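# Shelve the desk's cardboard box on the bookcase bottom shelf

## Task

Move the cardboard box from the desk onto the lowest shelf of the bookcase. It must rest flat, not tipped, and lie entirely within the rear half of that shelf. Both blue foam blocks must also be on that shelf when you finish. The robot must not topple or be left leaning, or the task fails. Anything that stays in place only because the robot is holding or pressing it does not count.

## Robot and tools

Robot: TidyBot++, a wheeled base 0.54 m long, 0.50 m wide and 0.38 m tall on four driven casters. It carries one seven-joint arm with a two-finger gripper, so there is a single arm and no per-arm lists. The shoulder sits 0.12 m ahead of the base centre at 0.68 m height. Segment lengths are upper arm 0.42 m, forearm 0.31 m, and hand 0.31 m from the wrist to the reported hand point. The arm starts folded with the hand down, reaching up to 0.08 m past the base front, with the elbow as high as 1.15 m. A downward-pointing hand can be lifted to about 0.94 m only near the base, and less when it is farther out. There are two cameras: base_camera, and wrist_camera, which looks along the hand.

Frames: the base frame has its origin on the floor beneath the base centre, with x ahead, y to the left and z up. hand_pose is given in this frame for the point between the finger pads. Its z axis runs out along the fingers, and the fingers close along its y axis. The odometry frame is wherever the base frame was when the scene began. Heading is counted positive to the left, from -3.142 to 3.142.

execute_actions(actions, cameras): actions is a list with either no action or exactly one. An empty list only returns the state and images. An action may contain "base", "joints", or both, and optionally "speeds"; its motions start together.
- base: one command only, and it is a relative offset from where the base last measured itself. {"translate_m": d} drives forward (+) or back, in metres, from -2 to 2. {"strafe_m": d} slides left (+) or right, in metres, from -2 to 2. {"rotate_rad": d} turns in place, counter-clockwise from above (+), in radians, from -6.3 to 6.3.
- joints: absolute targets, keyed by name, in radians. joint_1_rad is any angle; positive turns the arm clockwise seen from above, the reverse of rotate_rad. joint_2_rad (shoulder) runs from -2.249 to 2.249. joint_3_rad is any angle. joint_4_rad (elbow) runs from -2.579 to 2.579. joint_5_rad is any angle. joint_6_rad (wrist) runs from -2.099 to 2.099. joint_7_rad is any angle; with the hand down, positive is counter-clockwise from above, and at 1.57 the fingers open left and right. gripper_pos is on a 0 to 1 scale, where 0 is open and 1 is closed; the pad gap is about 85 x (1 - gripper_pos) mm. Any-angle joints take the shorter way round, so turn them in steps under half a turn. Done tolerances are ±0.039 for joints 1–4, ±0.056 for joints 5–7 and ±0.03 for the gripper.
- speeds: caps the top speed for this action only. translate_m and strafe_m take 0.05 to 0.5 m/s, and rotate_rad takes 0.1 to 1.57 rad/s; the defaults are the maximums. A base move needing over 8.667 s is refused. No action runs past 15 s.
- cameras: a list drawn from base_camera, wrist_camera and all. If it is null or left out, you get every camera; an empty list gives no images.
Unknown keys or out-of-range values cause the whole call to be rejected with no motion. Any joint or base you leave out of an action may keep driving toward its previous target.

Planar arm geometry: with joint_1_rad = 0, joint_3_rad = 3.14 and joint_5_rad = 0, the arm lies in the x-z plane. Measured from vertical, with forward counted positive, the upper arm angle is j2, the forearm angle is j2 - j4, and the hand angle is j2 - j4 - j6. The forward reach sums L·sin(angle) over the segments, and the height above the shoulder sums L·cos(angle).

wait(seconds): from 0 to 10 s; it commands nothing and returns state and images. zoom_image(camera, region): region is [x0, y0, x1, y1] in pixels of that camera's latest full image, measured from the top-left corner, at most 504 x 504. read_manual(section): returns only the licence texts. finished_scene(scene): ends the given scene once the goal is met and stable, and the result reports success. Replying without a tool call ends everything.

Reading results: base_status and joint_status report how each motion ended. "done" on the base means the wheels turned the commanded amount, even if they slipped. off_target means the motion came to rest short and may still be pushing. After contact_stop or time_out, the old target is dropped and the motion holds where it stopped. "joint command not followed" with a "cause:" line means a self-collision check blocked the arm targets; those joints show not_followed and may be retried on later actions. A gripper that is off_target at 1 has closed on something, while done at 1 means it is empty. motor_effort gives percent of maximum, with the peak in brackets; it is noisy and carries offsets. base_tilt is in degrees, positive leaning forward or right. "ARM HIT" flags a hard self or base strike. A line of motor temperatures lists one value per arm joint. MOTOR HOT appears from 60 °C, and at 75 °C an OVER-TEMPERATURE FAULT makes the arm sag. The robot holds its last command while you think.

Cautions: joint friction and load sag leave the hand a centimetre or more off. To correct, send each joint its last command plus (desired minus read). Never command a holding arm to its read angles. Trust camera images over hand_pose. A blocked base shoves hard and may still say done. Catching the arm above about 0.8 m while driving can tip the robot, and pushing or pulling a raised hand sideways can lift wheels; retract the arm or back away to recover. A torque sensor at its limit (104.5 N m for joints 1–4, 51.3 N m for joints 5–7) freezes the arm for 10 s. No check keeps the arm off the base. Avoid dropping the box, slamming it, hard pushes, and knocking items over. Loose objects may occasionally get nudged by outside forces.

Each tool is called after "Call:" by a JSON object that holds its "name" and its "arguments", one argument or row to a line.

## Session

Call:
{"name": "execute_actions", "arguments": {
  "actions": []
}}

Scene clock: 0.00 s.
Motor temperatures (°C, as the motors report them): [33 33 30 34 36 33 35]
base_odometry: x=+0.000 y=+0.000 heading=+0.000 (m, m, rad; odometry frame)
base_tilt: forward=+0.2 right=-0.1 (deg)
base_status: not commanded
joint_positions: joint_1_rad=+0.005 joint_2_rad=-0.395 joint_3_rad=+3.122 joint_4_rad=-2.518 joint_5_rad=-0.026 joint_6_rad=-0.880 joint_7_rad=+1.532 gripper_pos=+0.000
joint_status: not commanded
motor_effort: joint_1_rad=+1 joint_2_rad=-1 joint_3_rad=+1 joint_4_rad=+15 joint_5_rad=+0 joint_6_rad=-1 joint_7_rad=+0 (%)
hand_pose: x=+0.2675 y=+0.0088 z=+0.5969 quat_wxyz=(-0.008, +0.997, -0.020, +0.069) (m; base frame)
pictures: base_camera, wrist_camera
Images, in order (width x height): base_camera 644x364, wrist_camera 644x476.

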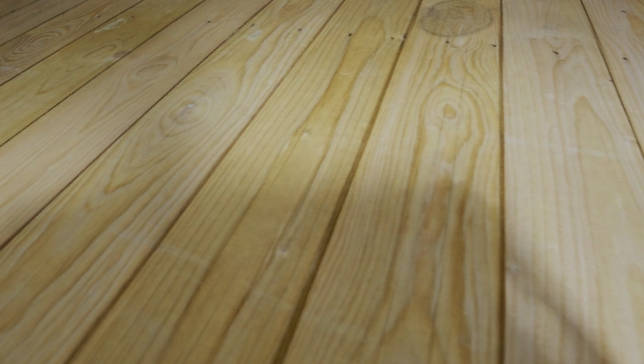

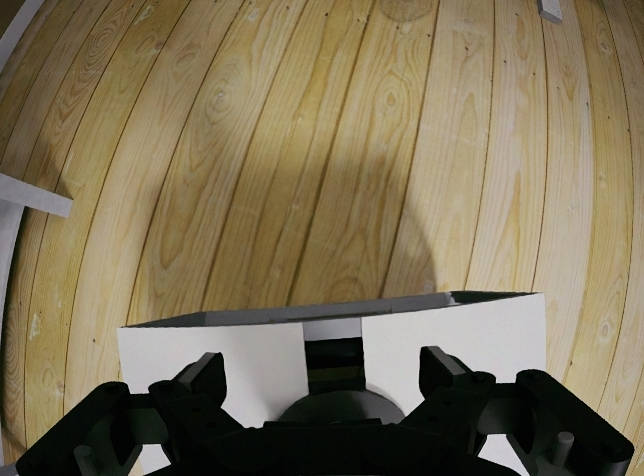

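Call:
{"name": "execute_actions", "arguments": {
  "actions": [
    {"joints":{"joint_2_rad":-0.8,"joint_4_rad":-2.3,"joint_6_rad":-0.5,"joint_7_rad":1.57}}
  ],
  "cameras": ["wrist_camera"]
}}

Call:
{"name": "execute_actions", "arguments": {
  "actions": [
    {"joints":{"joint_1_rad":-1.4}}
  ],
  "cameras": ["wrist_camera"]
}}

Call:
{"name": "execute_actions", "arguments": {
  "actions": [
    {"joints":{"joint_1_rad":1.4}}
  ],
  "cameras": ["wrist_camera"]
}}

Scene clock: 2.07 s.
Motor temperatures (°C, as the motors report them): [33 33 30 34 36 33 35]
base_odometry: x=+0.000 y=+0.000 heading=+0.000 (m, m, rad; odometry frame)
base_tilt: forward=+0.2 right=-0.1 (deg)
base_status: not commanded
joint_positions: joint_1_rad=+0.005 joint_2_rad=-0.794 joint_3_rad=+3.122 joint_4_rad=-2.310 joint_5_rad=-0.026 joint_6_rad=-0.519 joint_7_rad=+1.550 gripper_pos=+0.000
joint_status: all done
motor_effort: joint_1_rad=+2(2) joint_2_rad=+4(3) joint_3_rad=+1(1) joint_4_rad=+22(21) joint_5_rad=+0(0) joint_6_rad=+5(5) joint_7_rad=+0(0) (%)
hand_pose: x=+0.4109 y=+0.0103 z=+0.8540 quat_wxyz=(-0.013, +0.851, -0.008, +0.525) (m; base frame)
pictures: wrist_camera
Images, in order (width x height): wrist_camera 644x476.

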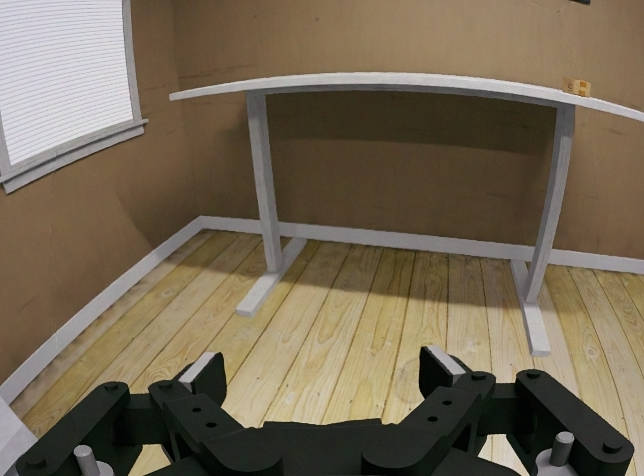

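Scene clock: 4.73 s.
Motor temperatures (°C, as the motors report them): [33 33 30 34 36 33 35]
base_odometry: x=+0.000 y=+0.000 heading=+0.000 (m, m, rad; odometry frame)
base_tilt: forward=+0.2 right=-0.1 (deg)
base_status: not commanded
joint_positions: joint_1_rad=-1.389 joint_2_rad=-0.794 joint_3_rad=+3.122 joint_4_rad=-2.310 joint_5_rad=-0.026 joint_6_rad=-0.519 joint_7_rad=+1.550 gripper_pos=+0.000
joint_status: all done
motor_effort: joint_1_rad=+1(1) joint_2_rad=+4(4) joint_3_rad=+2(2) joint_4_rad=+22(22) joint_5_rad=+0(0) joint_6_rad=+5(6) joint_7_rad=+0(0) (%)
hand_pose: x=+0.1602 y=+0.2892 z=+0.8540 quat_wxyz=(-0.347, +0.658, +0.540, +0.394) (m; base frame)
pictures: wrist_camera
Images, in order (width x height): wrist_camera 644x476.

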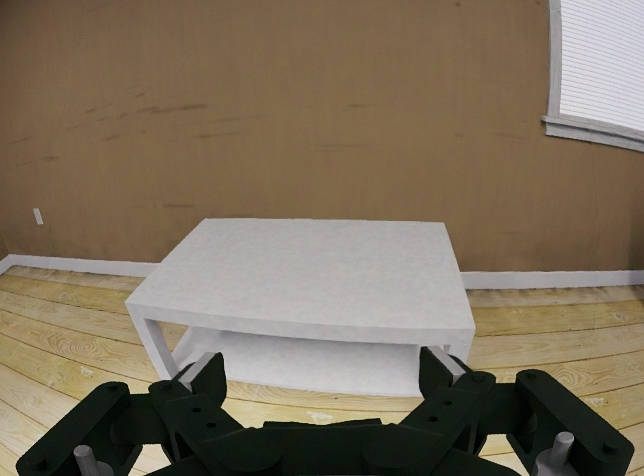

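Scene clock: 8.43 s.
Motor temperatures (°C, as the motors report them): [33 33 30 34 36 33 35]
base_odometry: x=+0.000 y=+0.000 heading=+0.000 (m, m, rad; odometry frame)
base_tilt: forward=+0.2 right=-0.1 (deg)
base_status: not commanded
joint_positions: joint_1_rad=+1.389 joint_2_rad=-0.794 joint_3_rad=+3.122 joint_4_rad=-2.310 joint_5_rad=-0.026 joint_6_rad=-0.519 joint_7_rad=+1.550 gripper_pos=+0.000
joint_status: all done
motor_effort: joint_1_rad=+2(2) joint_2_rad=+4(4) joint_3_rad=+1(2) joint_4_rad=+22(22) joint_5_rad=+0(0) joint_6_rad=+6(5) joint_7_rad=+0(0) (%)
hand_pose: x=+0.1834 y=-0.2849 z=+0.8540 quat_wxyz=(+0.325, +0.650, -0.549, +0.413) (m; base frame)
pictures: wrist_camera
Images, in order (width x height): wrist_camera 644x476.

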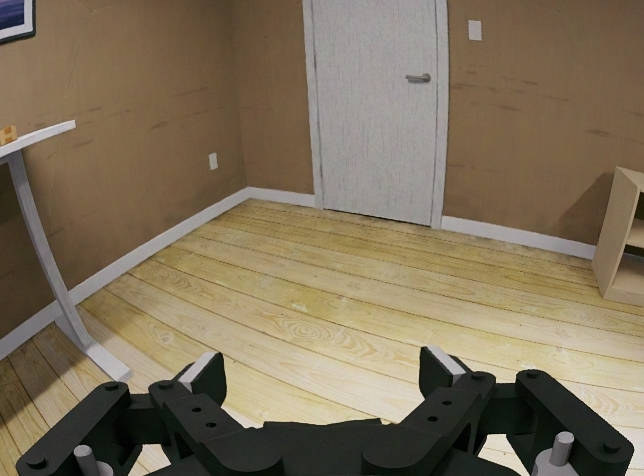

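Call:
{"name": "execute_actions", "arguments": {
  "actions": [
    {"joints":{"joint_1_rad":2.5}}
  ],
  "cameras": ["wrist_camera"]
}}

Call:
{"name": "execute_actions", "arguments": {
  "actions": [
    {"base":{"rotate_rad":-0.22},"joints":{"joint_1_rad":0.3,"joint_2_rad":-0.6,"joint_4_rad":-1.6,"joint_6_rad":-1.2}}
  ]
}}

Scene clock: 11.10 s.
Motor temperatures (°C, as the motors report them): [33 33 30 34 36 33 35]
base_odometry: x=+0.000 y=+0.000 heading=+0.000 (m, m, rad; odometry frame)
base_tilt: forward=+0.2 right=-0.1 (deg)
base_status: not commanded
joint_positions: joint_1_rad=+2.489 joint_2_rad=-0.794 joint_3_rad=+3.122 joint_4_rad=-2.310 joint_5_rad=-0.026 joint_6_rad=-0.519 joint_7_rad=+1.550 gripper_pos=+0.000
joint_status: all done
motor_effort: joint_1_rad=+2(1) joint_2_rad=+4(4) joint_3_rad=+2(2) joint_4_rad=+22(22) joint_5_rad=+0(0) joint_6_rad=+6(5) joint_7_rad=+0(0) (%)
hand_pose: x=-0.1057 y=-0.1867 z=+0.8540 quat_wxyz=(+0.492, +0.268, -0.808, +0.182) (m; base frame)
pictures: wrist_camera
Images, in order (width x height): wrist_camera 644x476.

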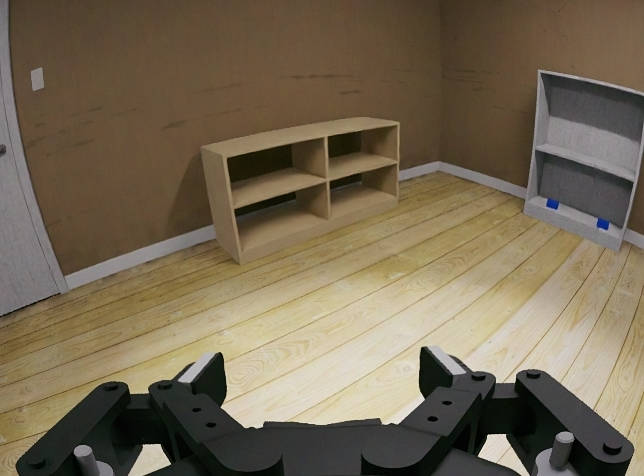

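Scene clock: 14.37 s.
Motor temperatures (°C, as the motors report them): [33 33 30 34 36 33 35]
base_odometry: x=+0.000 y=+0.000 heading=-0.220 (m, m, rad; odometry frame)
base_tilt: forward=+0.2 right=-0.1 (deg)
base_status: done
joint_positions: joint_1_rad=+0.312 joint_2_rad=-0.616 joint_3_rad=+3.122 joint_4_rad=-1.614 joint_5_rad=-0.026 joint_6_rad=-1.177 joint_7_rad=+1.550 gripper_pos=+0.000
joint_status: all done
motor_effort: joint_1_rad=+2(0) joint_2_rad=+1(4) joint_3_rad=+2(2) joint_4_rad=+19(22) joint_5_rad=+0(0) joint_6_rad=+5(5) joint_7_rad=+0(0) (%)
hand_pose: x=+0.3877 y=-0.0687 z=+1.0186 quat_wxyz=(+0.056, +0.875, -0.136, +0.461) (m; base frame)
pictures: base_camera, wrist_camera
Images, in order (width x height): base_camera 644x364, wrist_camera 644x476.

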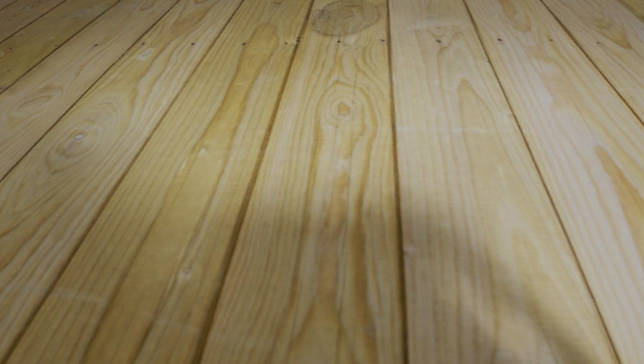

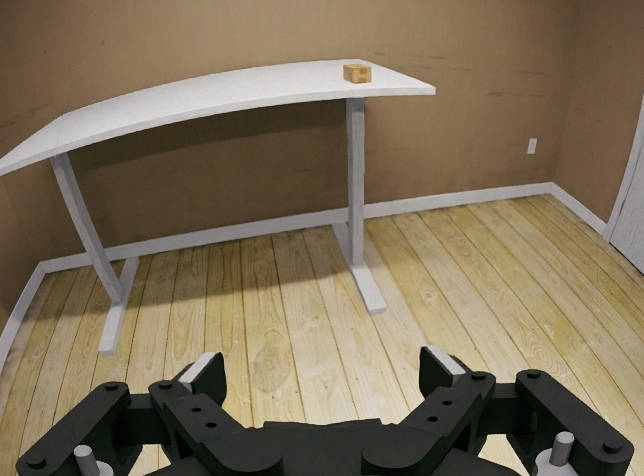

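Call:
{"name": "execute_actions", "arguments": {
  "actions": [
    {"base":{"rotate_rad":-0.1},"joints":{"joint_1_rad":-0.01,"joint_3_rad":3.16,"joint_5_rad":0.025,"joint_7_rad":1.59,"joint_2_rad":-0.3,"joint_4_rad":-1.2,"joint_6_rad":-1.1}}
  ],
  "cameras": []
}}

Call:
{"name": "execute_actions", "arguments": {
  "actions": [
    {"base":{"strafe_m":-0.38}}
  ]
}}

Call:
{"name": "execute_actions", "arguments": {
  "actions": [
    {"base":{"translate_m":0.3}}
  ]
}}

Scene clock: 16.57 s.
Motor temperatures (°C, as the motors report them): [33 33 30 34 36 33 35]
base_odometry: x=+0.000 y=+0.000 heading=-0.319 (m, m, rad; odometry frame)
base_tilt: forward=+0.2 right=-0.1 (deg)
base_status: done
joint_positions: joint_1_rad=+0.003 joint_2_rad=-0.305 joint_3_rad=+3.142 joint_4_rad=-1.214 joint_5_rad=-0.026 joint_6_rad=-1.121 joint_7_rad=+1.570 gripper_pos=+0.000
joint_status: all done
motor_effort: joint_1_rad=+2(1) joint_2_rad=-7(8) joint_3_rad=+1(3) joint_4_rad=+18(20) joint_5_rad=-1(1) joint_6_rad=+7(5) joint_7_rad=+0(1) (%)
hand_pose: x=+0.5194 y=+0.0074 z=+1.1388 quat_wxyz=(-0.012, +0.849, +0.000, +0.528) (m; base frame)
pictures: none
No camera images: the call's "cameras" was empty. Leave "cameras" out to get every camera's image.

Scene clock: 18.67 s.
Motor temperatures (°C, as the motors report them): [33 33 30 35 36 33 35]
base_odometry: x=-0.119 y=-0.361 heading=-0.320 (m, m, rad; odometry frame)
base_tilt: forward=+0.2 right=-0.1 (deg)
base_status: done
joint_positions: joint_1_rad=+0.001 joint_2_rad=-0.305 joint_3_rad=+3.153 joint_4_rad=-1.213 joint_5_rad=-0.020 joint_6_rad=-1.121 joint_7_rad=+1.570 gripper_pos=+0.000
joint_status: not commanded
motor_effort: joint_1_rad=+2(3) joint_2_rad=-7(9) joint_3_rad=+1(3) joint_4_rad=+18(19) joint_5_rad=-1(1) joint_6_rad=+6(6) joint_7_rad=+0(0) (%)
hand_pose: x=+0.5195 y=+0.0008 z=+1.1389 quat_wxyz=(-0.009, +0.849, -0.005, +0.528) (m; base frame)
pictures: base_camera, wrist_camera
Images, in order (width x height): base_camera 644x364, wrist_camera 644x476.

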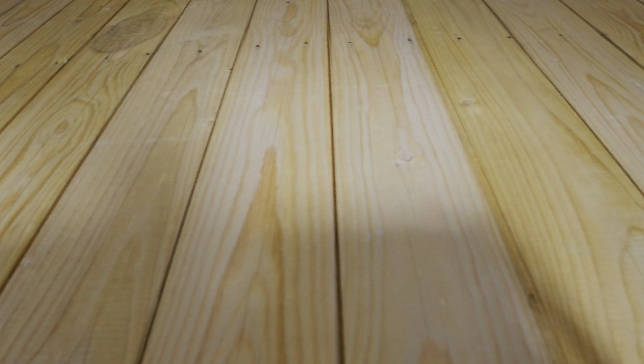

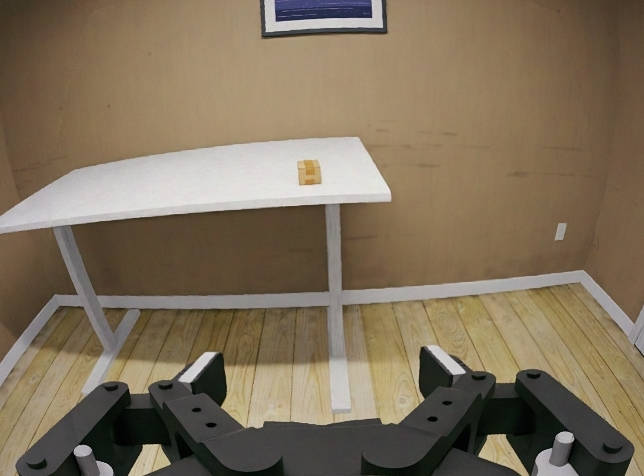

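Scene clock: 20.67 s.
Motor temperatures (°C, as the motors report them): [33 33 30 35 36 33 35]
base_odometry: x=+0.166 y=-0.455 heading=-0.320 (m, m, rad; odometry frame)
base_tilt: forward=+0.2 right=-0.1 (deg)
base_status: done
joint_positions: joint_1_rad=+0.001 joint_2_rad=-0.294 joint_3_rad=+3.153 joint_4_rad=-1.210 joint_5_rad=-0.020 joint_6_rad=-1.119 joint_7_rad=+1.570 gripper_pos=+0.000
joint_status: not commanded
motor_effort: joint_1_rad=+2(1) joint_2_rad=-7(11) joint_3_rad=+1(0) joint_4_rad=+18(19) joint_5_rad=+0(1) joint_6_rad=+5(7) joint_7_rad=+0(0) (%)
hand_pose: x=+0.5248 y=+0.0007 z=+1.1367 quat_wxyz=(-0.009, +0.851, -0.005, +0.525) (m; base frame)
pictures: base_camera, wrist_camera
Images, in order (width x height): base_camera 644x364, wrist_camera 644x476.

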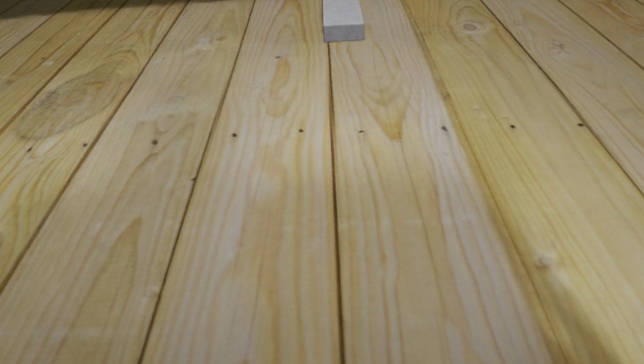

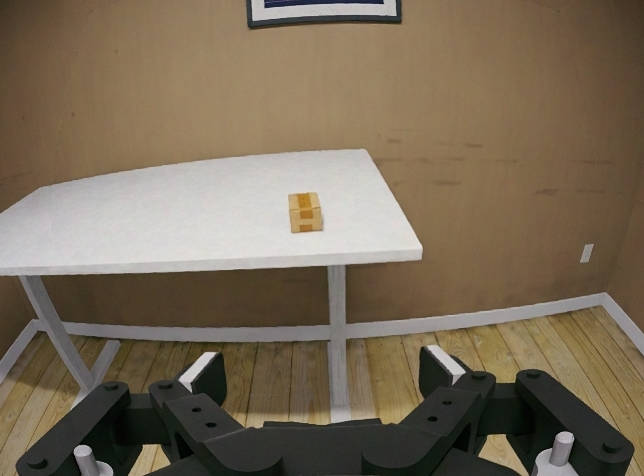

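Call:
{"name": "execute_actions", "arguments": {
  "actions": [
    {"base":{"strafe_m":0.035}}
  ],
  "cameras": []
}}

Call:
{"name": "execute_actions", "arguments": {
  "actions": [
    {"base":{"translate_m":0.3}}
  ]
}}

Scene clock: 22.13 s.
Motor temperatures (°C, as the motors report them): [33 33 30 35 36 33 35]
base_odometry: x=+0.177 y=-0.422 heading=-0.320 (m, m, rad; odometry frame)
base_tilt: forward=+0.2 right=-0.1 (deg)
base_status: done
joint_positions: joint_1_rad=-0.001 joint_2_rad=-0.294 joint_3_rad=+3.153 joint_4_rad=-1.210 joint_5_rad=-0.019 joint_6_rad=-1.119 joint_7_rad=+1.570 gripper_pos=+0.000
joint_status: not commanded
motor_effort: joint_1_rad=+2(0) joint_2_rad=-8(9) joint_3_rad=+1(2) joint_4_rad=+18(19) joint_5_rad=+0(1) joint_6_rad=+6(6) joint_7_rad=+0(0) (%)
hand_pose: x=+0.5247 y=+0.0009 z=+1.1368 quat_wxyz=(-0.009, +0.851, -0.005, +0.526) (m; base frame)
pictures: none
No camera images: the call's "cameras" was empty. Leave "cameras" out to get every camera's image.

Scene clock: 24.13 s.
Motor temperatures (°C, as the motors report them): [33 33 30 35 36 33 35]
base_odometry: x=+0.462 y=-0.516 heading=-0.320 (m, m, rad; odometry frame)
base_tilt: forward=+0.2 right=-0.1 (deg)
base_status: done
joint_positions: joint_1_rad=-0.001 joint_2_rad=-0.293 joint_3_rad=+3.153 joint_4_rad=-1.208 joint_5_rad=-0.019 joint_6_rad=-1.118 joint_7_rad=+1.570 gripper_pos=+0.000
joint_status: not commanded
motor_effort: joint_1_rad=+1(1) joint_2_rad=-8(11) joint_3_rad=+1(1) joint_4_rad=+18(19) joint_5_rad=+0(1) joint_6_rad=+6(7) joint_7_rad=+0(0) (%)
hand_pose: x=+0.5253 y=+0.0009 z=+1.1375 quat_wxyz=(-0.009, +0.850, -0.005, +0.526) (m; base frame)
pictures: base_camera, wrist_camera
Images, in order (width x height): base_camera 644x364, wrist_camera 644x476.

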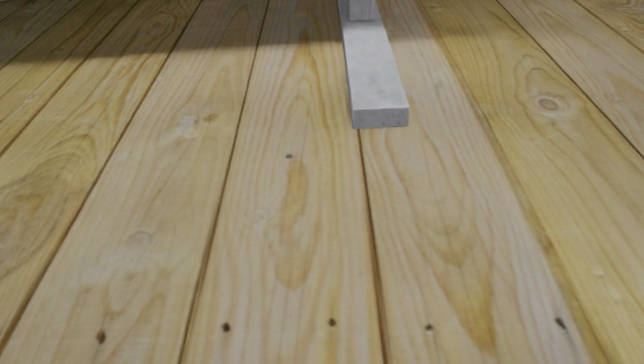

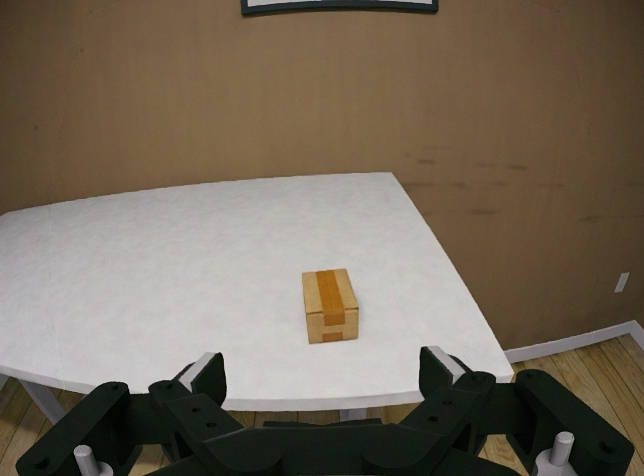

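Call:
{"name": "execute_actions", "arguments": {
  "actions": [
    {"base":{"rotate_rad":0.1},"joints":{"joint_2_rad":-0.2,"joint_4_rad":-1.52,"joint_6_rad":-0.76}}
  ],
  "cameras": []
}}

Call:
{"name": "execute_actions", "arguments": {
  "actions": [
    {"base":{"strafe_m":-0.083},"joints":{"joint_4_rad":-1.56,"joint_6_rad":-0.72}}
  ],
  "cameras": ["wrist_camera"]
}}

Scene clock: 26.47 s.
Motor temperatures (°C, as the motors report them): [33 33 30 35 36 33 35]
base_odometry: x=+0.462 y=-0.516 heading=-0.220 (m, m, rad; odometry frame)
base_tilt: forward=+0.2 right=-0.1 (deg)
base_status: done
joint_positions: joint_1_rad=-0.004 joint_2_rad=-0.199 joint_3_rad=+3.154 joint_4_rad=-1.516 joint_5_rad=-0.019 joint_6_rad=-0.783 joint_7_rad=+1.570 gripper_pos=+0.000
joint_status: all done
motor_effort: joint_1_rad=+2(0) joint_2_rad=-13(16) joint_3_rad=+1(2) joint_4_rad=+21(23) joint_5_rad=+0(1) joint_6_rad=+5(7) joint_7_rad=+0(0) (%)
hand_pose: x=+0.6090 y=+0.0007 z=+1.0164 quat_wxyz=(-0.009, +0.867, -0.007, +0.498) (m; base frame)
pictures: none
No camera images: the call's "cameras" was empty. Leave "cameras" out to get every camera's image.

Scene clock: 27.63 s.
Motor temperatures (°C, as the motors report them): [33 33 30 35 36 33 35]
base_odometry: x=+0.444 y=-0.597 heading=-0.219 (m, m, rad; odometry frame)
base_tilt: forward=+0.2 right=-0.1 (deg)
base_status: done
joint_positions: joint_1_rad=-0.004 joint_2_rad=-0.199 joint_3_rad=+3.157 joint_4_rad=-1.551 joint_5_rad=-0.019 joint_6_rad=-0.742 joint_7_rad=+1.570 gripper_pos=+0.000
joint_status: all done
motor_effort: joint_1_rad=+1(3) joint_2_rad=-13(15) joint_3_rad=+0(3) joint_4_rad=+21(21) joint_5_rad=+0(1) joint_6_rad=+7(6) joint_7_rad=+0(0) (%)
hand_pose: x=+0.6125 y=-0.0008 z=+1.0068 quat_wxyz=(-0.008, +0.866, -0.009, +0.500) (m; base frame)
pictures: wrist_camera
Images, in order (width x height): wrist_camera 644x476.

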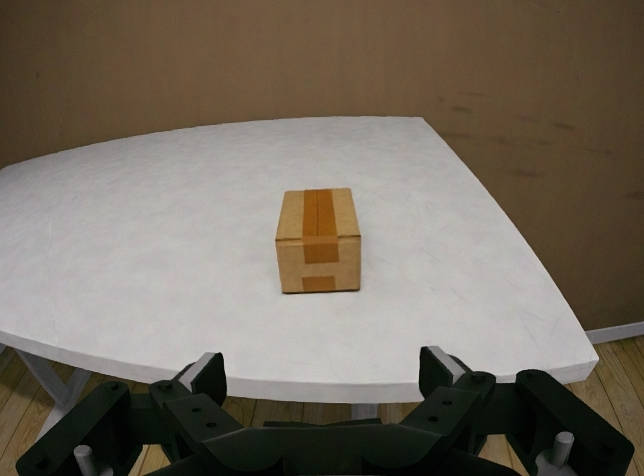

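Call:
{"name": "execute_actions", "arguments": {
  "actions": [
    {"base":{"translate_m":0.12},"speeds":{"translate_m":0.15},"joints":{"joint_4_rad":-1.585,"joint_6_rad":-0.69}}
  ],
  "cameras": ["wrist_camera"]
}}

Scene clock: 29.47 s.
Motor temperatures (°C, as the motors report them): [33 33 30 35 36 33 35]
base_odometry: x=+0.561 y=-0.624 heading=-0.219 (m, m, rad; odometry frame)
base_tilt: forward=+0.2 right=-0.1 (deg)
base_status: done
joint_positions: joint_1_rad=-0.004 joint_2_rad=-0.199 joint_3_rad=+3.157 joint_4_rad=-1.575 joint_5_rad=-0.019 joint_6_rad=-0.711 joint_7_rad=+1.570 gripper_pos=+0.000
joint_status: all done
motor_effort: joint_1_rad=+1(3) joint_2_rad=-14(16) joint_3_rad=+1(2) joint_4_rad=+21(21) joint_5_rad=+0(0) joint_6_rad=+5(6) joint_7_rad=+0(0) (%)
hand_pose: x=+0.6153 y=-0.0010 z=+1.0014 quat_wxyz=(-0.008, +0.864, -0.009, +0.503) (m; base frame)
pictures: wrist_camera
Images, in order (width x height): wrist_camera 644x476.

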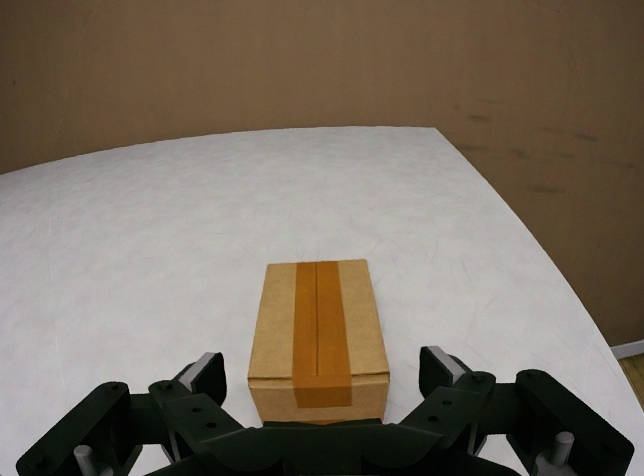

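Call:
{"name": "execute_actions", "arguments": {
  "actions": [
    {"base":{"translate_m":0.025},"joints":{"joint_4_rad":-1.6}}
  ],
  "cameras": ["wrist_camera"]
}}

Call:
{"name": "execute_actions", "arguments": {
  "actions": [
    {"joints":{"gripper_pos":1}}
  ],
  "cameras": ["wrist_camera"]
}}

Call:
{"name": "execute_actions", "arguments": {
  "actions": [
    {"joints":{"joint_4_rad":-1.45,"joint_6_rad":-0.84}}
  ],
  "cameras": ["wrist_camera"]
}}

Scene clock: 30.83 s.
Motor temperatures (°C, as the motors report them): [33 33 30 35 36 33 35]
base_odometry: x=+0.586 y=-0.629 heading=-0.219 (m, m, rad; odometry frame)
base_tilt: forward=+0.2 right=-0.1 (deg)
base_status: done
joint_positions: joint_1_rad=-0.004 joint_2_rad=-0.194 joint_3_rad=+3.157 joint_4_rad=-1.589 joint_5_rad=-0.019 joint_6_rad=-0.711 joint_7_rad=+1.570 gripper_pos=+0.000
joint_status: all done
motor_effort: joint_1_rad=+1(0) joint_2_rad=-14(17) joint_3_rad=+1(0) joint_4_rad=+21(21) joint_5_rad=+0(0) joint_6_rad=+5(6) joint_7_rad=+0(0) (%)
hand_pose: x=+0.6155 y=-0.0009 z=+0.9908 quat_wxyz=(-0.008, +0.869, -0.009, +0.495) (m; base frame)
pictures: wrist_camera
Images, in order (width x height): wrist_camera 644x476.

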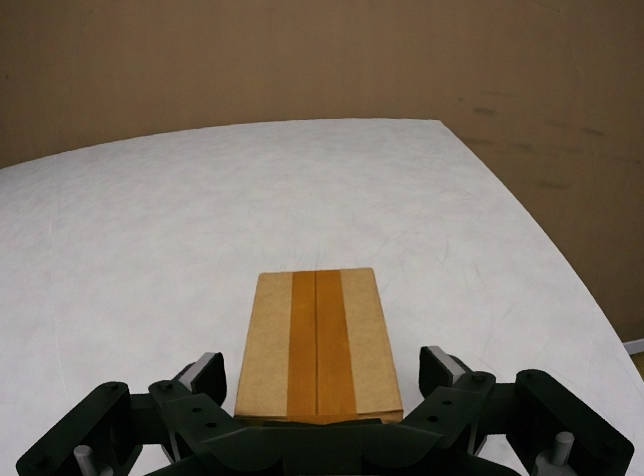

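Scene clock: 31.93 s.
Motor temperatures (°C, as the motors report them): [33 33 30 35 36 33 35]
base_odometry: x=+0.586 y=-0.629 heading=-0.219 (m, m, rad; odometry frame)
base_tilt: forward=+0.2 right=-0.1 (deg)
base_status: not commanded
joint_positions: joint_1_rad=-0.004 joint_2_rad=-0.194 joint_3_rad=+3.157 joint_4_rad=-1.589 joint_5_rad=-0.019 joint_6_rad=-0.709 joint_7_rad=+1.570 gripper_pos=+0.349
joint_status: gripper_pos off_target (ended at +0.349, target +1.000)
motor_effort: joint_1_rad=+2(2) joint_2_rad=-13(14) joint_3_rad=+1(1) joint_4_rad=+21(22) joint_5_rad=+0(1) joint_6_rad=+5(7) joint_7_rad=-1(0) (%)
hand_pose: x=+0.6156 y=-0.0009 z=+0.9911 quat_wxyz=(-0.008, +0.869, -0.009, +0.495) (m; base frame)
pictures: wrist_camera
Images, in order (width x height): wrist_camera 644x476.

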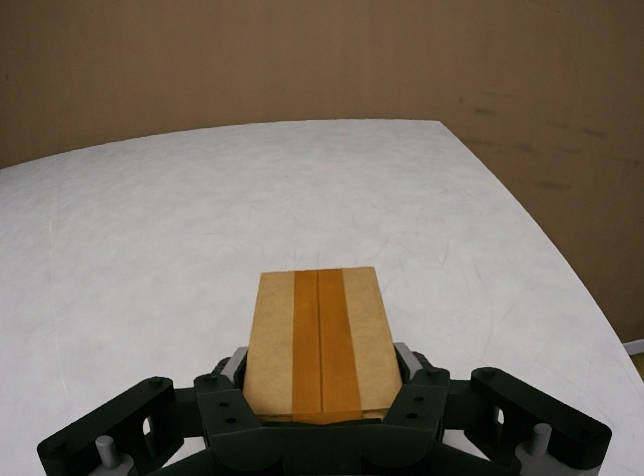

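Scene clock: 33.00 s.
Motor temperatures (°C, as the motors report them): [33 33 30 35 36 33 35]
base_odometry: x=+0.586 y=-0.629 heading=-0.219 (m, m, rad; odometry frame)
base_tilt: forward=+0.2 right=-0.1 (deg)
base_status: not commanded
joint_positions: joint_1_rad=-0.004 joint_2_rad=-0.194 joint_3_rad=+3.157 joint_4_rad=-1.463 joint_5_rad=-0.019 joint_6_rad=-0.822 joint_7_rad=+1.570 gripper_pos=+0.349
joint_status: all done
motor_effort: joint_1_rad=+2(2) joint_2_rad=-14(16) joint_3_rad=+1(1) joint_4_rad=+22(24) joint_5_rad=+0(0) joint_6_rad=+7(7) joint_7_rad=+0(0) (%)
hand_pose: x=+0.6084 y=-0.0005 z=+1.0336 quat_wxyz=(-0.008, +0.865, -0.008, +0.502) (m; base frame)
pictures: wrist_camera
Images, in order (width x height): wrist_camera 644x476.

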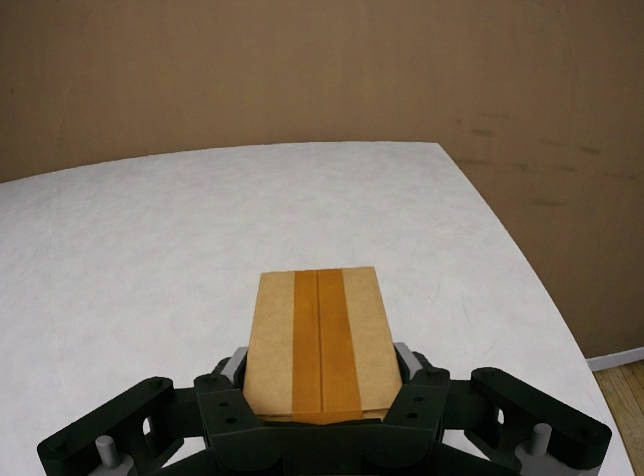

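Call:
{"name": "execute_actions", "arguments": {
  "actions": [
    {"base":{"translate_m":-1.0}}
  ],
  "cameras": []
}}

Call:
{"name": "execute_actions", "arguments": {
  "actions": [
    {"base":{"rotate_rad":3.04},"joints":{"joint_2_rad":-0.3,"joint_4_rad":-2.2,"joint_6_rad":-0.1}}
  ]
}}

Call:
{"name": "execute_actions", "arguments": {
  "actions": [
    {"base":{"translate_m":0.8}}
  ]
}}

Scene clock: 37.03 s.
Motor temperatures (°C, as the motors report them): [33 33 30 35 36 33 35]
base_odometry: x=-0.390 y=-0.412 heading=-0.219 (m, m, rad; odometry frame)
base_tilt: forward=+0.2 right=-0.1 (deg)
base_status: done
joint_positions: joint_1_rad=-0.005 joint_2_rad=-0.196 joint_3_rad=+3.157 joint_4_rad=-1.463 joint_5_rad=-0.018 joint_6_rad=-0.828 joint_7_rad=+1.570 gripper_pos=+0.349
joint_status: not commanded
motor_effort: joint_1_rad=+1(3) joint_2_rad=-13(18) joint_3_rad=+1(2) joint_4_rad=+22(23) joint_5_rad=+0(1) joint_6_rad=+6(7) joint_7_rad=+0(0) (%)
hand_pose: x=+0.6068 y=-0.0005 z=+1.0332 quat_wxyz=(-0.008, +0.866, -0.007, +0.500) (m; base frame)
pictures: none
No camera images: the call's "cameras" was empty. Leave "cameras" out to get every camera's image.

Scene clock: 40.27 s.
Motor temperatures (°C, as the motors report them): [33 33 30 35 36 33 35]
base_odometry: x=-0.390 y=-0.412 heading=+2.820 (m, m, rad; odometry frame)
base_tilt: forward=+0.2 right=-0.1 (deg)
base_status: done
joint_positions: joint_1_rad=-0.006 joint_2_rad=-0.280 joint_3_rad=+3.159 joint_4_rad=-2.191 joint_5_rad=-0.018 joint_6_rad=-0.125 joint_7_rad=+1.570 gripper_pos=+0.349
joint_status: all done
motor_effort: joint_1_rad=+1(1) joint_2_rad=-11(15) joint_3_rad=+1(2) joint_4_rad=+22(23) joint_5_rad=+0(1) joint_6_rad=+7(6) joint_7_rad=+0(0) (%)
hand_pose: x=+0.5775 y=-0.0034 z=+0.8417 quat_wxyz=(-0.005, +0.851, -0.013, +0.525) (m; base frame)
pictures: base_camera, wrist_camera
Images, in order (width x height): base_camera 644x364, wrist_camera 644x476.

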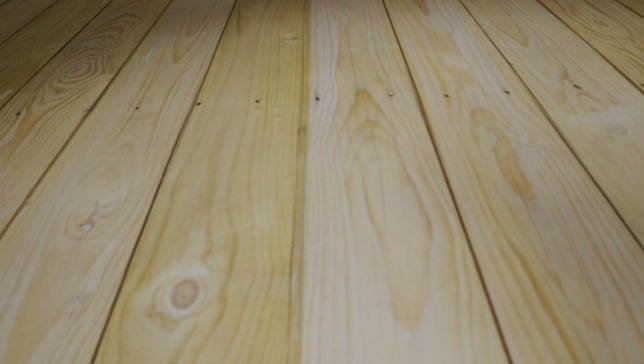

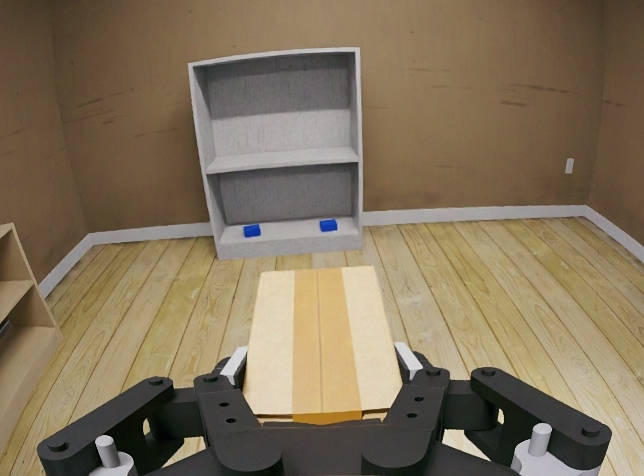

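Scene clock: 43.20 s.
Motor temperatures (°C, as the motors report them): [33 33 30 35 36 33 35]
base_odometry: x=-1.150 y=-0.161 heading=+2.821 (m, m, rad; odometry frame)
base_tilt: forward=+0.2 right=-0.1 (deg)
base_status: done
joint_positions: joint_1_rad=-0.006 joint_2_rad=-0.290 joint_3_rad=+3.159 joint_4_rad=-2.195 joint_5_rad=-0.018 joint_6_rad=-0.124 joint_7_rad=+1.570 gripper_pos=+0.349
joint_status: not commanded
motor_effort: joint_1_rad=+1(1) joint_2_rad=-11(14) joint_3_rad=+1(1) joint_4_rad=+22(22) joint_5_rad=+0(0) joint_6_rad=+7(7) joint_7_rad=+0(1) (%)
hand_pose: x=+0.5749 y=-0.0034 z=+0.8439 quat_wxyz=(-0.005, +0.849, -0.013, +0.528) (m; base frame)
pictures: base_camera, wrist_camera
Images, in order (width x height): base_camera 644x364, wrist_camera 644x476.

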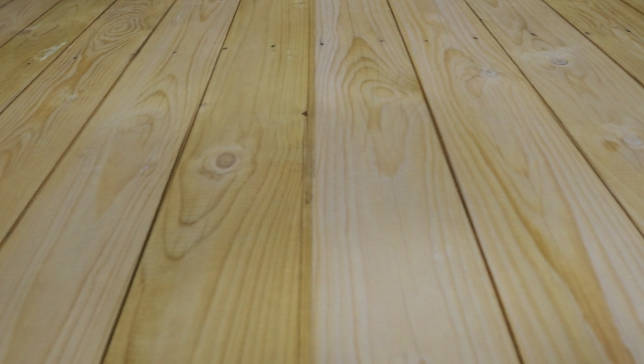

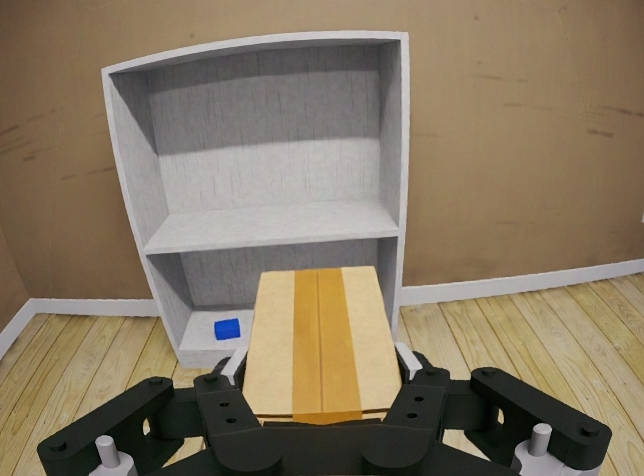

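Call:
{"name": "execute_actions", "arguments": {
  "actions": [
    {"base":{"strafe_m":0.18},"joints":{"joint_2_rad":1.88,"joint_4_rad":-0.44,"joint_6_rad":0.25}}
  ]
}}

Call:
{"name": "execute_actions", "arguments": {
  "actions": [
    {"base":{"translate_m":0.2}}
  ]
}}

Scene clock: 47.03 s.
Motor temperatures (°C, as the motors report them): [33 33 30 35 36 33 35]
base_odometry: x=-1.207 y=-0.332 heading=+2.821 (m, m, rad; odometry frame)
base_tilt: forward=+0.2 right=-0.1 (deg)
base_status: done
joint_positions: joint_1_rad=-0.009 joint_2_rad=+1.882 joint_3_rad=+3.158 joint_4_rad=-0.459 joint_5_rad=-0.018 joint_6_rad=+0.222 joint_7_rad=+1.570 gripper_pos=+0.349
joint_status: all done
motor_effort: joint_1_rad=+1(2) joint_2_rad=-49(55) joint_3_rad=+0(4) joint_4_rad=+18(22) joint_5_rad=+0(0) joint_6_rad=+6(7) joint_7_rad=+0(0) (%)
hand_pose: x=+1.0107 y=+0.0045 z=+0.1716 quat_wxyz=(+0.001, +0.872, +0.001, +0.489) (m; base frame)
pictures: base_camera, wrist_camera
Images, in order (width x height): base_camera 644x364, wrist_camera 644x476.

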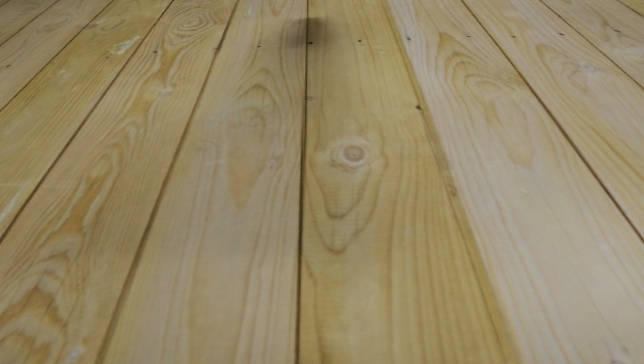

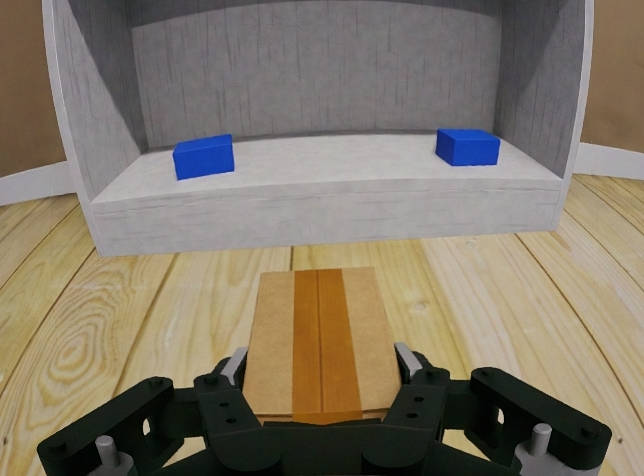

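Scene clock: 48.63 s.
Motor temperatures (°C, as the motors report them): [33 33 30 35 36 33 35]
base_odometry: x=-1.397 y=-0.269 heading=+2.822 (m, m, rad; odometry frame)
base_tilt: forward=+0.2 right=-0.1 (deg)
base_status: done
joint_positions: joint_1_rad=-0.009 joint_2_rad=+1.884 joint_3_rad=+3.158 joint_4_rad=-0.452 joint_5_rad=-0.018 joint_6_rad=+0.224 joint_7_rad=+1.570 gripper_pos=+0.349
joint_status: not commanded
motor_effort: joint_1_rad=+2(1) joint_2_rad=-49(52) joint_3_rad=+0(0) joint_4_rad=+18(19) joint_5_rad=+0(0) joint_6_rad=+7(7) joint_7_rad=+0(0) (%)
hand_pose: x=+1.0129 y=+0.0046 z=+0.1741 quat_wxyz=(+0.001, +0.870, +0.001, +0.493) (m; base frame)
pictures: base_camera, wrist_camera
Images, in order (width x height): base_camera 644x364, wrist_camera 644x476.

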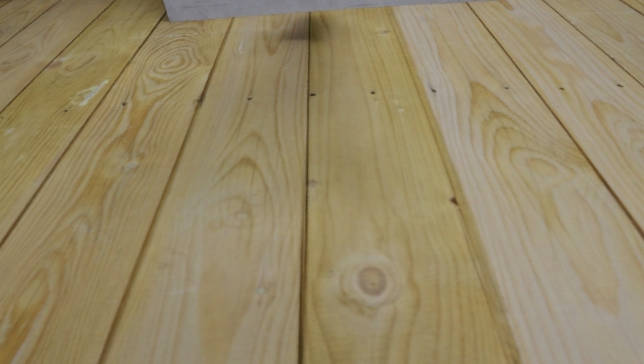

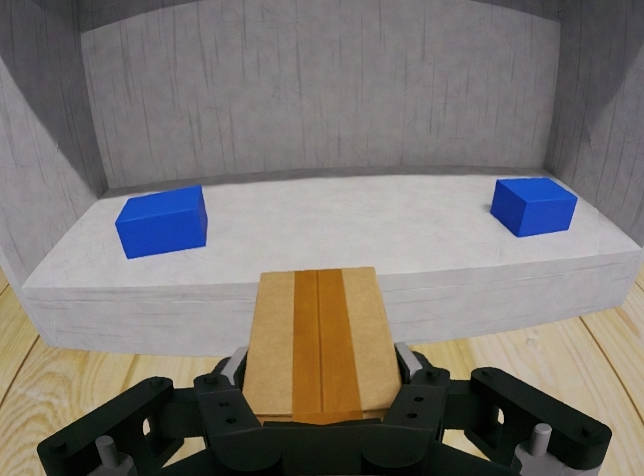

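Call:
{"name": "execute_actions", "arguments": {
  "actions": [
    {"base":{"translate_m":0.26},"speeds":{"translate_m":0.2}}
  ]
}}

Scene clock: 52.33 s.
Motor temperatures (°C, as the motors report them): [33 34 30 35 36 33 35]
base_odometry: x=-1.644 y=-0.187 heading=+2.822 (m, m, rad; odometry frame)
base_tilt: forward=+0.2 right=-0.1 (deg)
base_status: done
joint_positions: joint_1_rad=-0.009 joint_2_rad=+1.885 joint_3_rad=+3.158 joint_4_rad=-0.451 joint_5_rad=-0.018 joint_6_rad=+0.224 joint_7_rad=+1.570 gripper_pos=+0.349
joint_status: not commanded
motor_effort: joint_1_rad=+1(5) joint_2_rad=-49(51) joint_3_rad=+0(0) joint_4_rad=+18(19) joint_5_rad=+0(0) joint_6_rad=+6(6) joint_7_rad=+0(0) (%)
hand_pose: x=+1.0124 y=+0.0046 z=+0.1732 quat_wxyz=(+0.001, +0.870, +0.001, +0.492) (m; base frame)
pictures: base_camera, wrist_camera
Images, in order (width x height): base_camera 644x364, wrist_camera 644x476.

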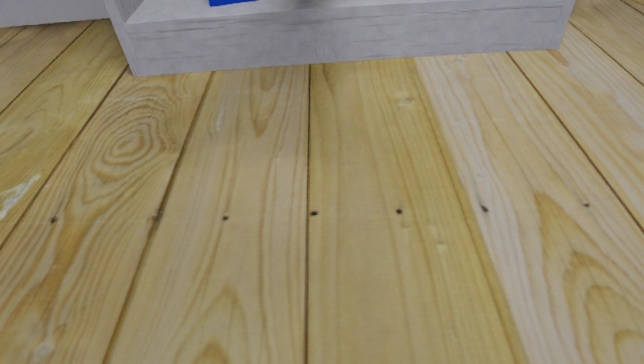

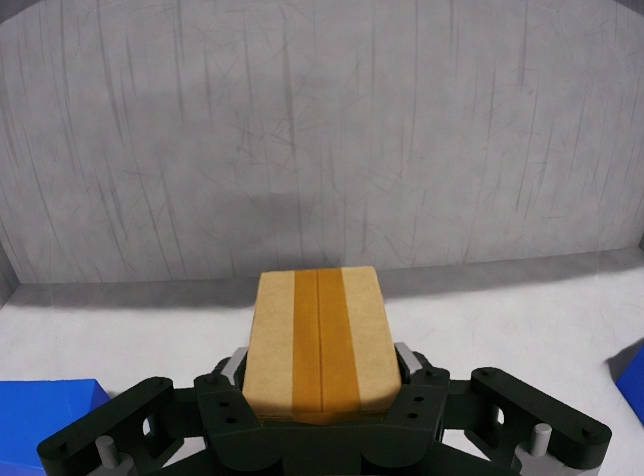

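Call:
{"name": "execute_actions", "arguments": {
  "actions": [
    {"base":{"translate_m":0.07},"speeds":{"translate_m":0.08},"joints":{"joint_2_rad":1.925,"joint_6_rad":0.295}}
  ]
}}

Scene clock: 53.93 s.
Motor temperatures (°C, as the motors report them): [33 34 30 35 37 33 35]
base_odometry: x=-1.711 y=-0.166 heading=+2.823 (m, m, rad; odometry frame)
base_tilt: forward=+0.2 right=-0.1 (deg)
base_status: done
joint_positions: joint_1_rad=-0.009 joint_2_rad=+1.929 joint_3_rad=+3.158 joint_4_rad=-0.451 joint_5_rad=-0.018 joint_6_rad=+0.270 joint_7_rad=+1.570 gripper_pos=+0.349
joint_status: all done
motor_effort: joint_1_rad=+2(5) joint_2_rad=-49(50) joint_3_rad=+0(0) joint_4_rad=+17(18) joint_5_rad=+1(0) joint_6_rad=+6(7) joint_7_rad=+0(0) (%)
hand_pose: x=+0.9972 y=+0.0045 z=+0.1470 quat_wxyz=(+0.001, +0.870, +0.001, +0.494) (m; base frame)
pictures: base_camera, wrist_camera
Images, in order (width x height): base_camera 644x364, wrist_camera 644x476.

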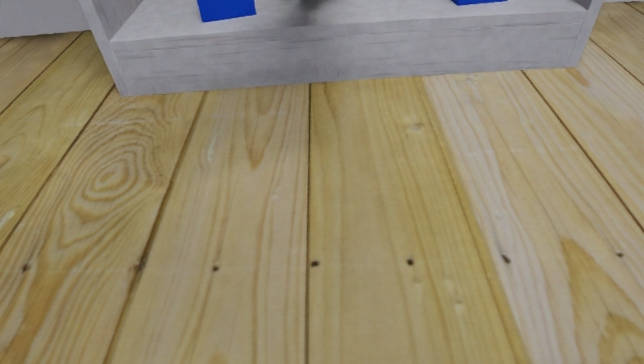

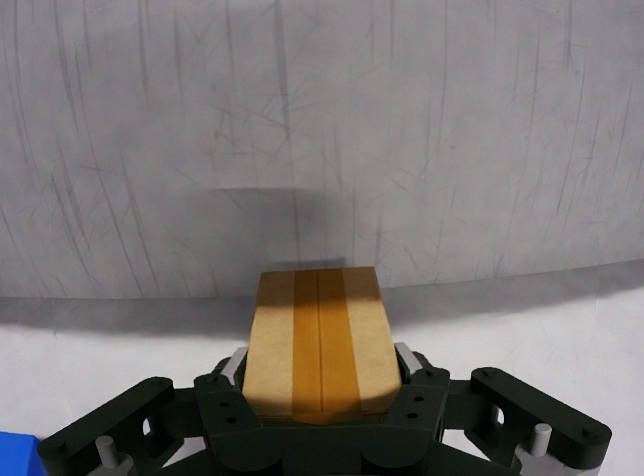

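Call:
{"name": "execute_actions", "arguments": {
  "actions": [
    {"base":{"translate_m":0.03},"speeds":{"translate_m":0.05},"joints":{"joint_2_rad":1.95,"joint_6_rad":0.32}}
  ]
}}

Scene clock: 55.13 s.
Motor temperatures (°C, as the motors report them): [33 34 30 35 37 33 35]
base_odometry: x=-1.739 y=-0.156 heading=+2.824 (m, m, rad; odometry frame)
base_tilt: forward=+0.2 right=-0.1 (deg)
base_status: done
joint_positions: joint_1_rad=-0.009 joint_2_rad=+1.939 joint_3_rad=+3.158 joint_4_rad=-0.449 joint_5_rad=-0.018 joint_6_rad=+0.299 joint_7_rad=+1.570 gripper_pos=+0.349
joint_status: all done
motor_effort: joint_1_rad=+1(5) joint_2_rad=-46(49) joint_3_rad=+0(0) joint_4_rad=+16(18) joint_5_rad=+0(0) joint_6_rad=+5(6) joint_7_rad=+0(0) (%)
hand_pose: x=+0.9968 y=+0.0046 z=+0.1465 quat_wxyz=(+0.001, +0.865, +0.001, +0.502) (m; base frame)
pictures: base_camera, wrist_camera
Images, in order (width x height): base_camera 644x364, wrist_camera 644x476.

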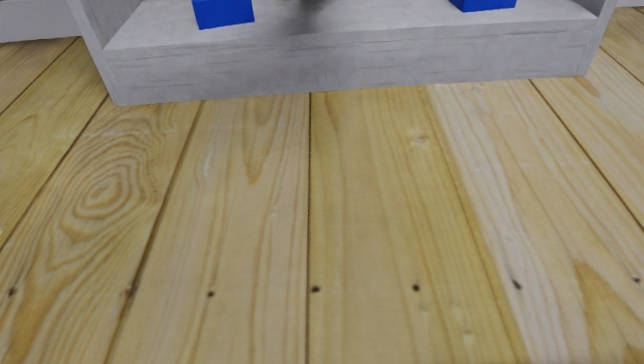

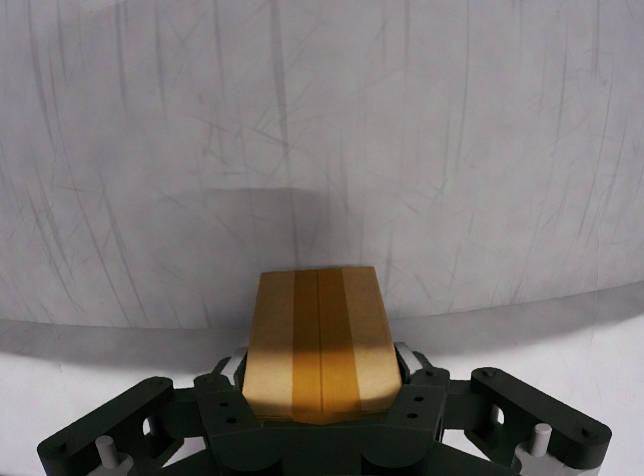

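The drop in motor effort shows the box has made contact, so I'm releasing it and backing out.

Call:
{"name": "execute_actions", "arguments": {
  "actions": [
    {"joints":{"gripper_pos":0.1,"joint_2_rad":1.93}}
  ],
  "cameras": ["wrist_camera"]
}}

Call:
{"name": "execute_actions", "arguments": {
  "actions": [
    {"base":{"translate_m":-0.3},"joints":{"joint_2_rad":1.9}}
  ]
}}

Scene clock: 56.43 s.
Motor temperatures (°C, as the motors report them): [33 34 30 35 37 33 35]
base_odometry: x=-1.739 y=-0.156 heading=+2.824 (m, m, rad; odometry frame)
base_tilt: forward=+0.2 right=-0.1 (deg)
base_status: not commanded
joint_positions: joint_1_rad=-0.009 joint_2_rad=+1.937 joint_3_rad=+3.158 joint_4_rad=-0.449 joint_5_rad=-0.018 joint_6_rad=+0.299 joint_7_rad=+1.570 gripper_pos=+0.100
joint_status: all done
motor_effort: joint_1_rad=+1(2) joint_2_rad=-46(49) joint_3_rad=+0(0) joint_4_rad=+16(18) joint_5_rad=+0(0) joint_6_rad=+5(6) joint_7_rad=+0(0) (%)
hand_pose: x=+0.9978 y=+0.0046 z=+0.1480 quat_wxyz=(+0.001, +0.864, +0.001, +0.503) (m; base frame)
pictures: wrist_camera
Images, in order (width x height): wrist_camera 644x476.

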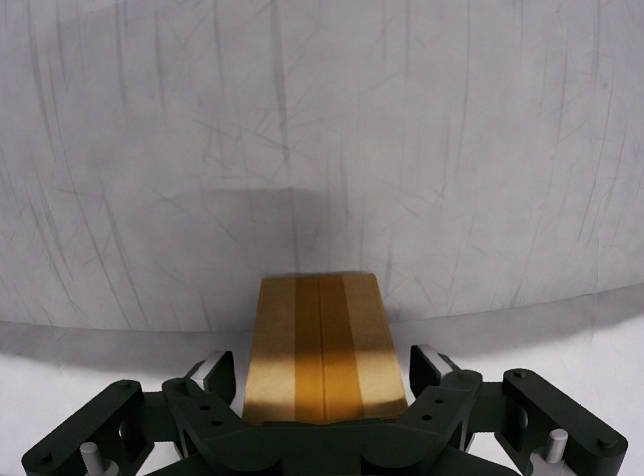

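Scene clock: 58.43 s.
Motor temperatures (°C, as the motors report them): [33 34 30 35 37 33 35]
base_odometry: x=-1.454 y=-0.250 heading=+2.823 (m, m, rad; odometry frame)
base_tilt: forward=+0.2 right=-0.1 (deg)
base_status: done
joint_positions: joint_1_rad=-0.009 joint_2_rad=+1.902 joint_3_rad=+3.158 joint_4_rad=-0.443 joint_5_rad=-0.018 joint_6_rad=+0.300 joint_7_rad=+1.570 gripper_pos=+0.100
joint_status: all done
motor_effort: joint_1_rad=+1(4) joint_2_rad=-47(49) joint_3_rad=+0(1) joint_4_rad=+17(18) joint_5_rad=+0(0) joint_6_rad=+6(7) joint_7_rad=+0(0) (%)
hand_pose: x=+1.0187 y=+0.0048 z=+0.1831 quat_wxyz=(+0.001, +0.853, +0.001, +0.522) (m; base frame)
pictures: base_camera, wrist_camera
Images, in order (width x height): base_camera 644x364, wrist_camera 644x476.

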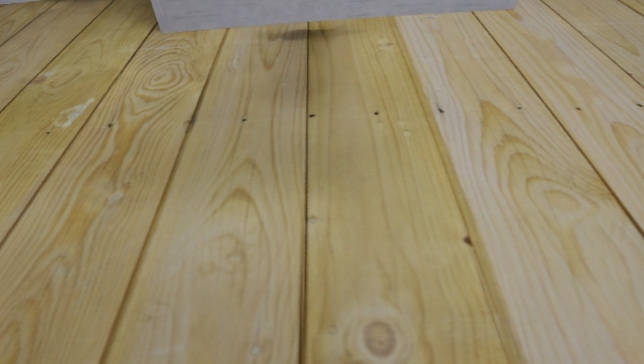

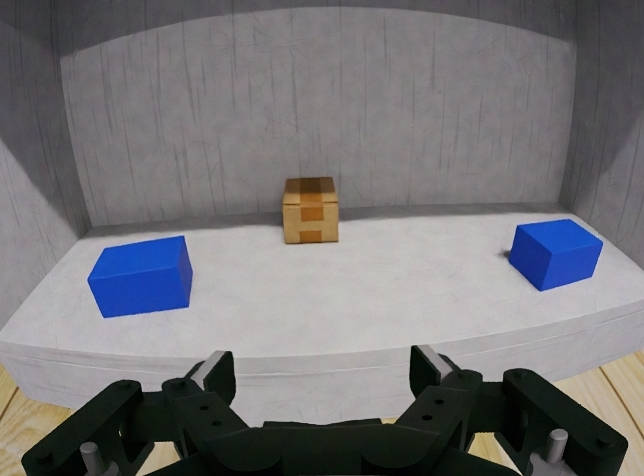

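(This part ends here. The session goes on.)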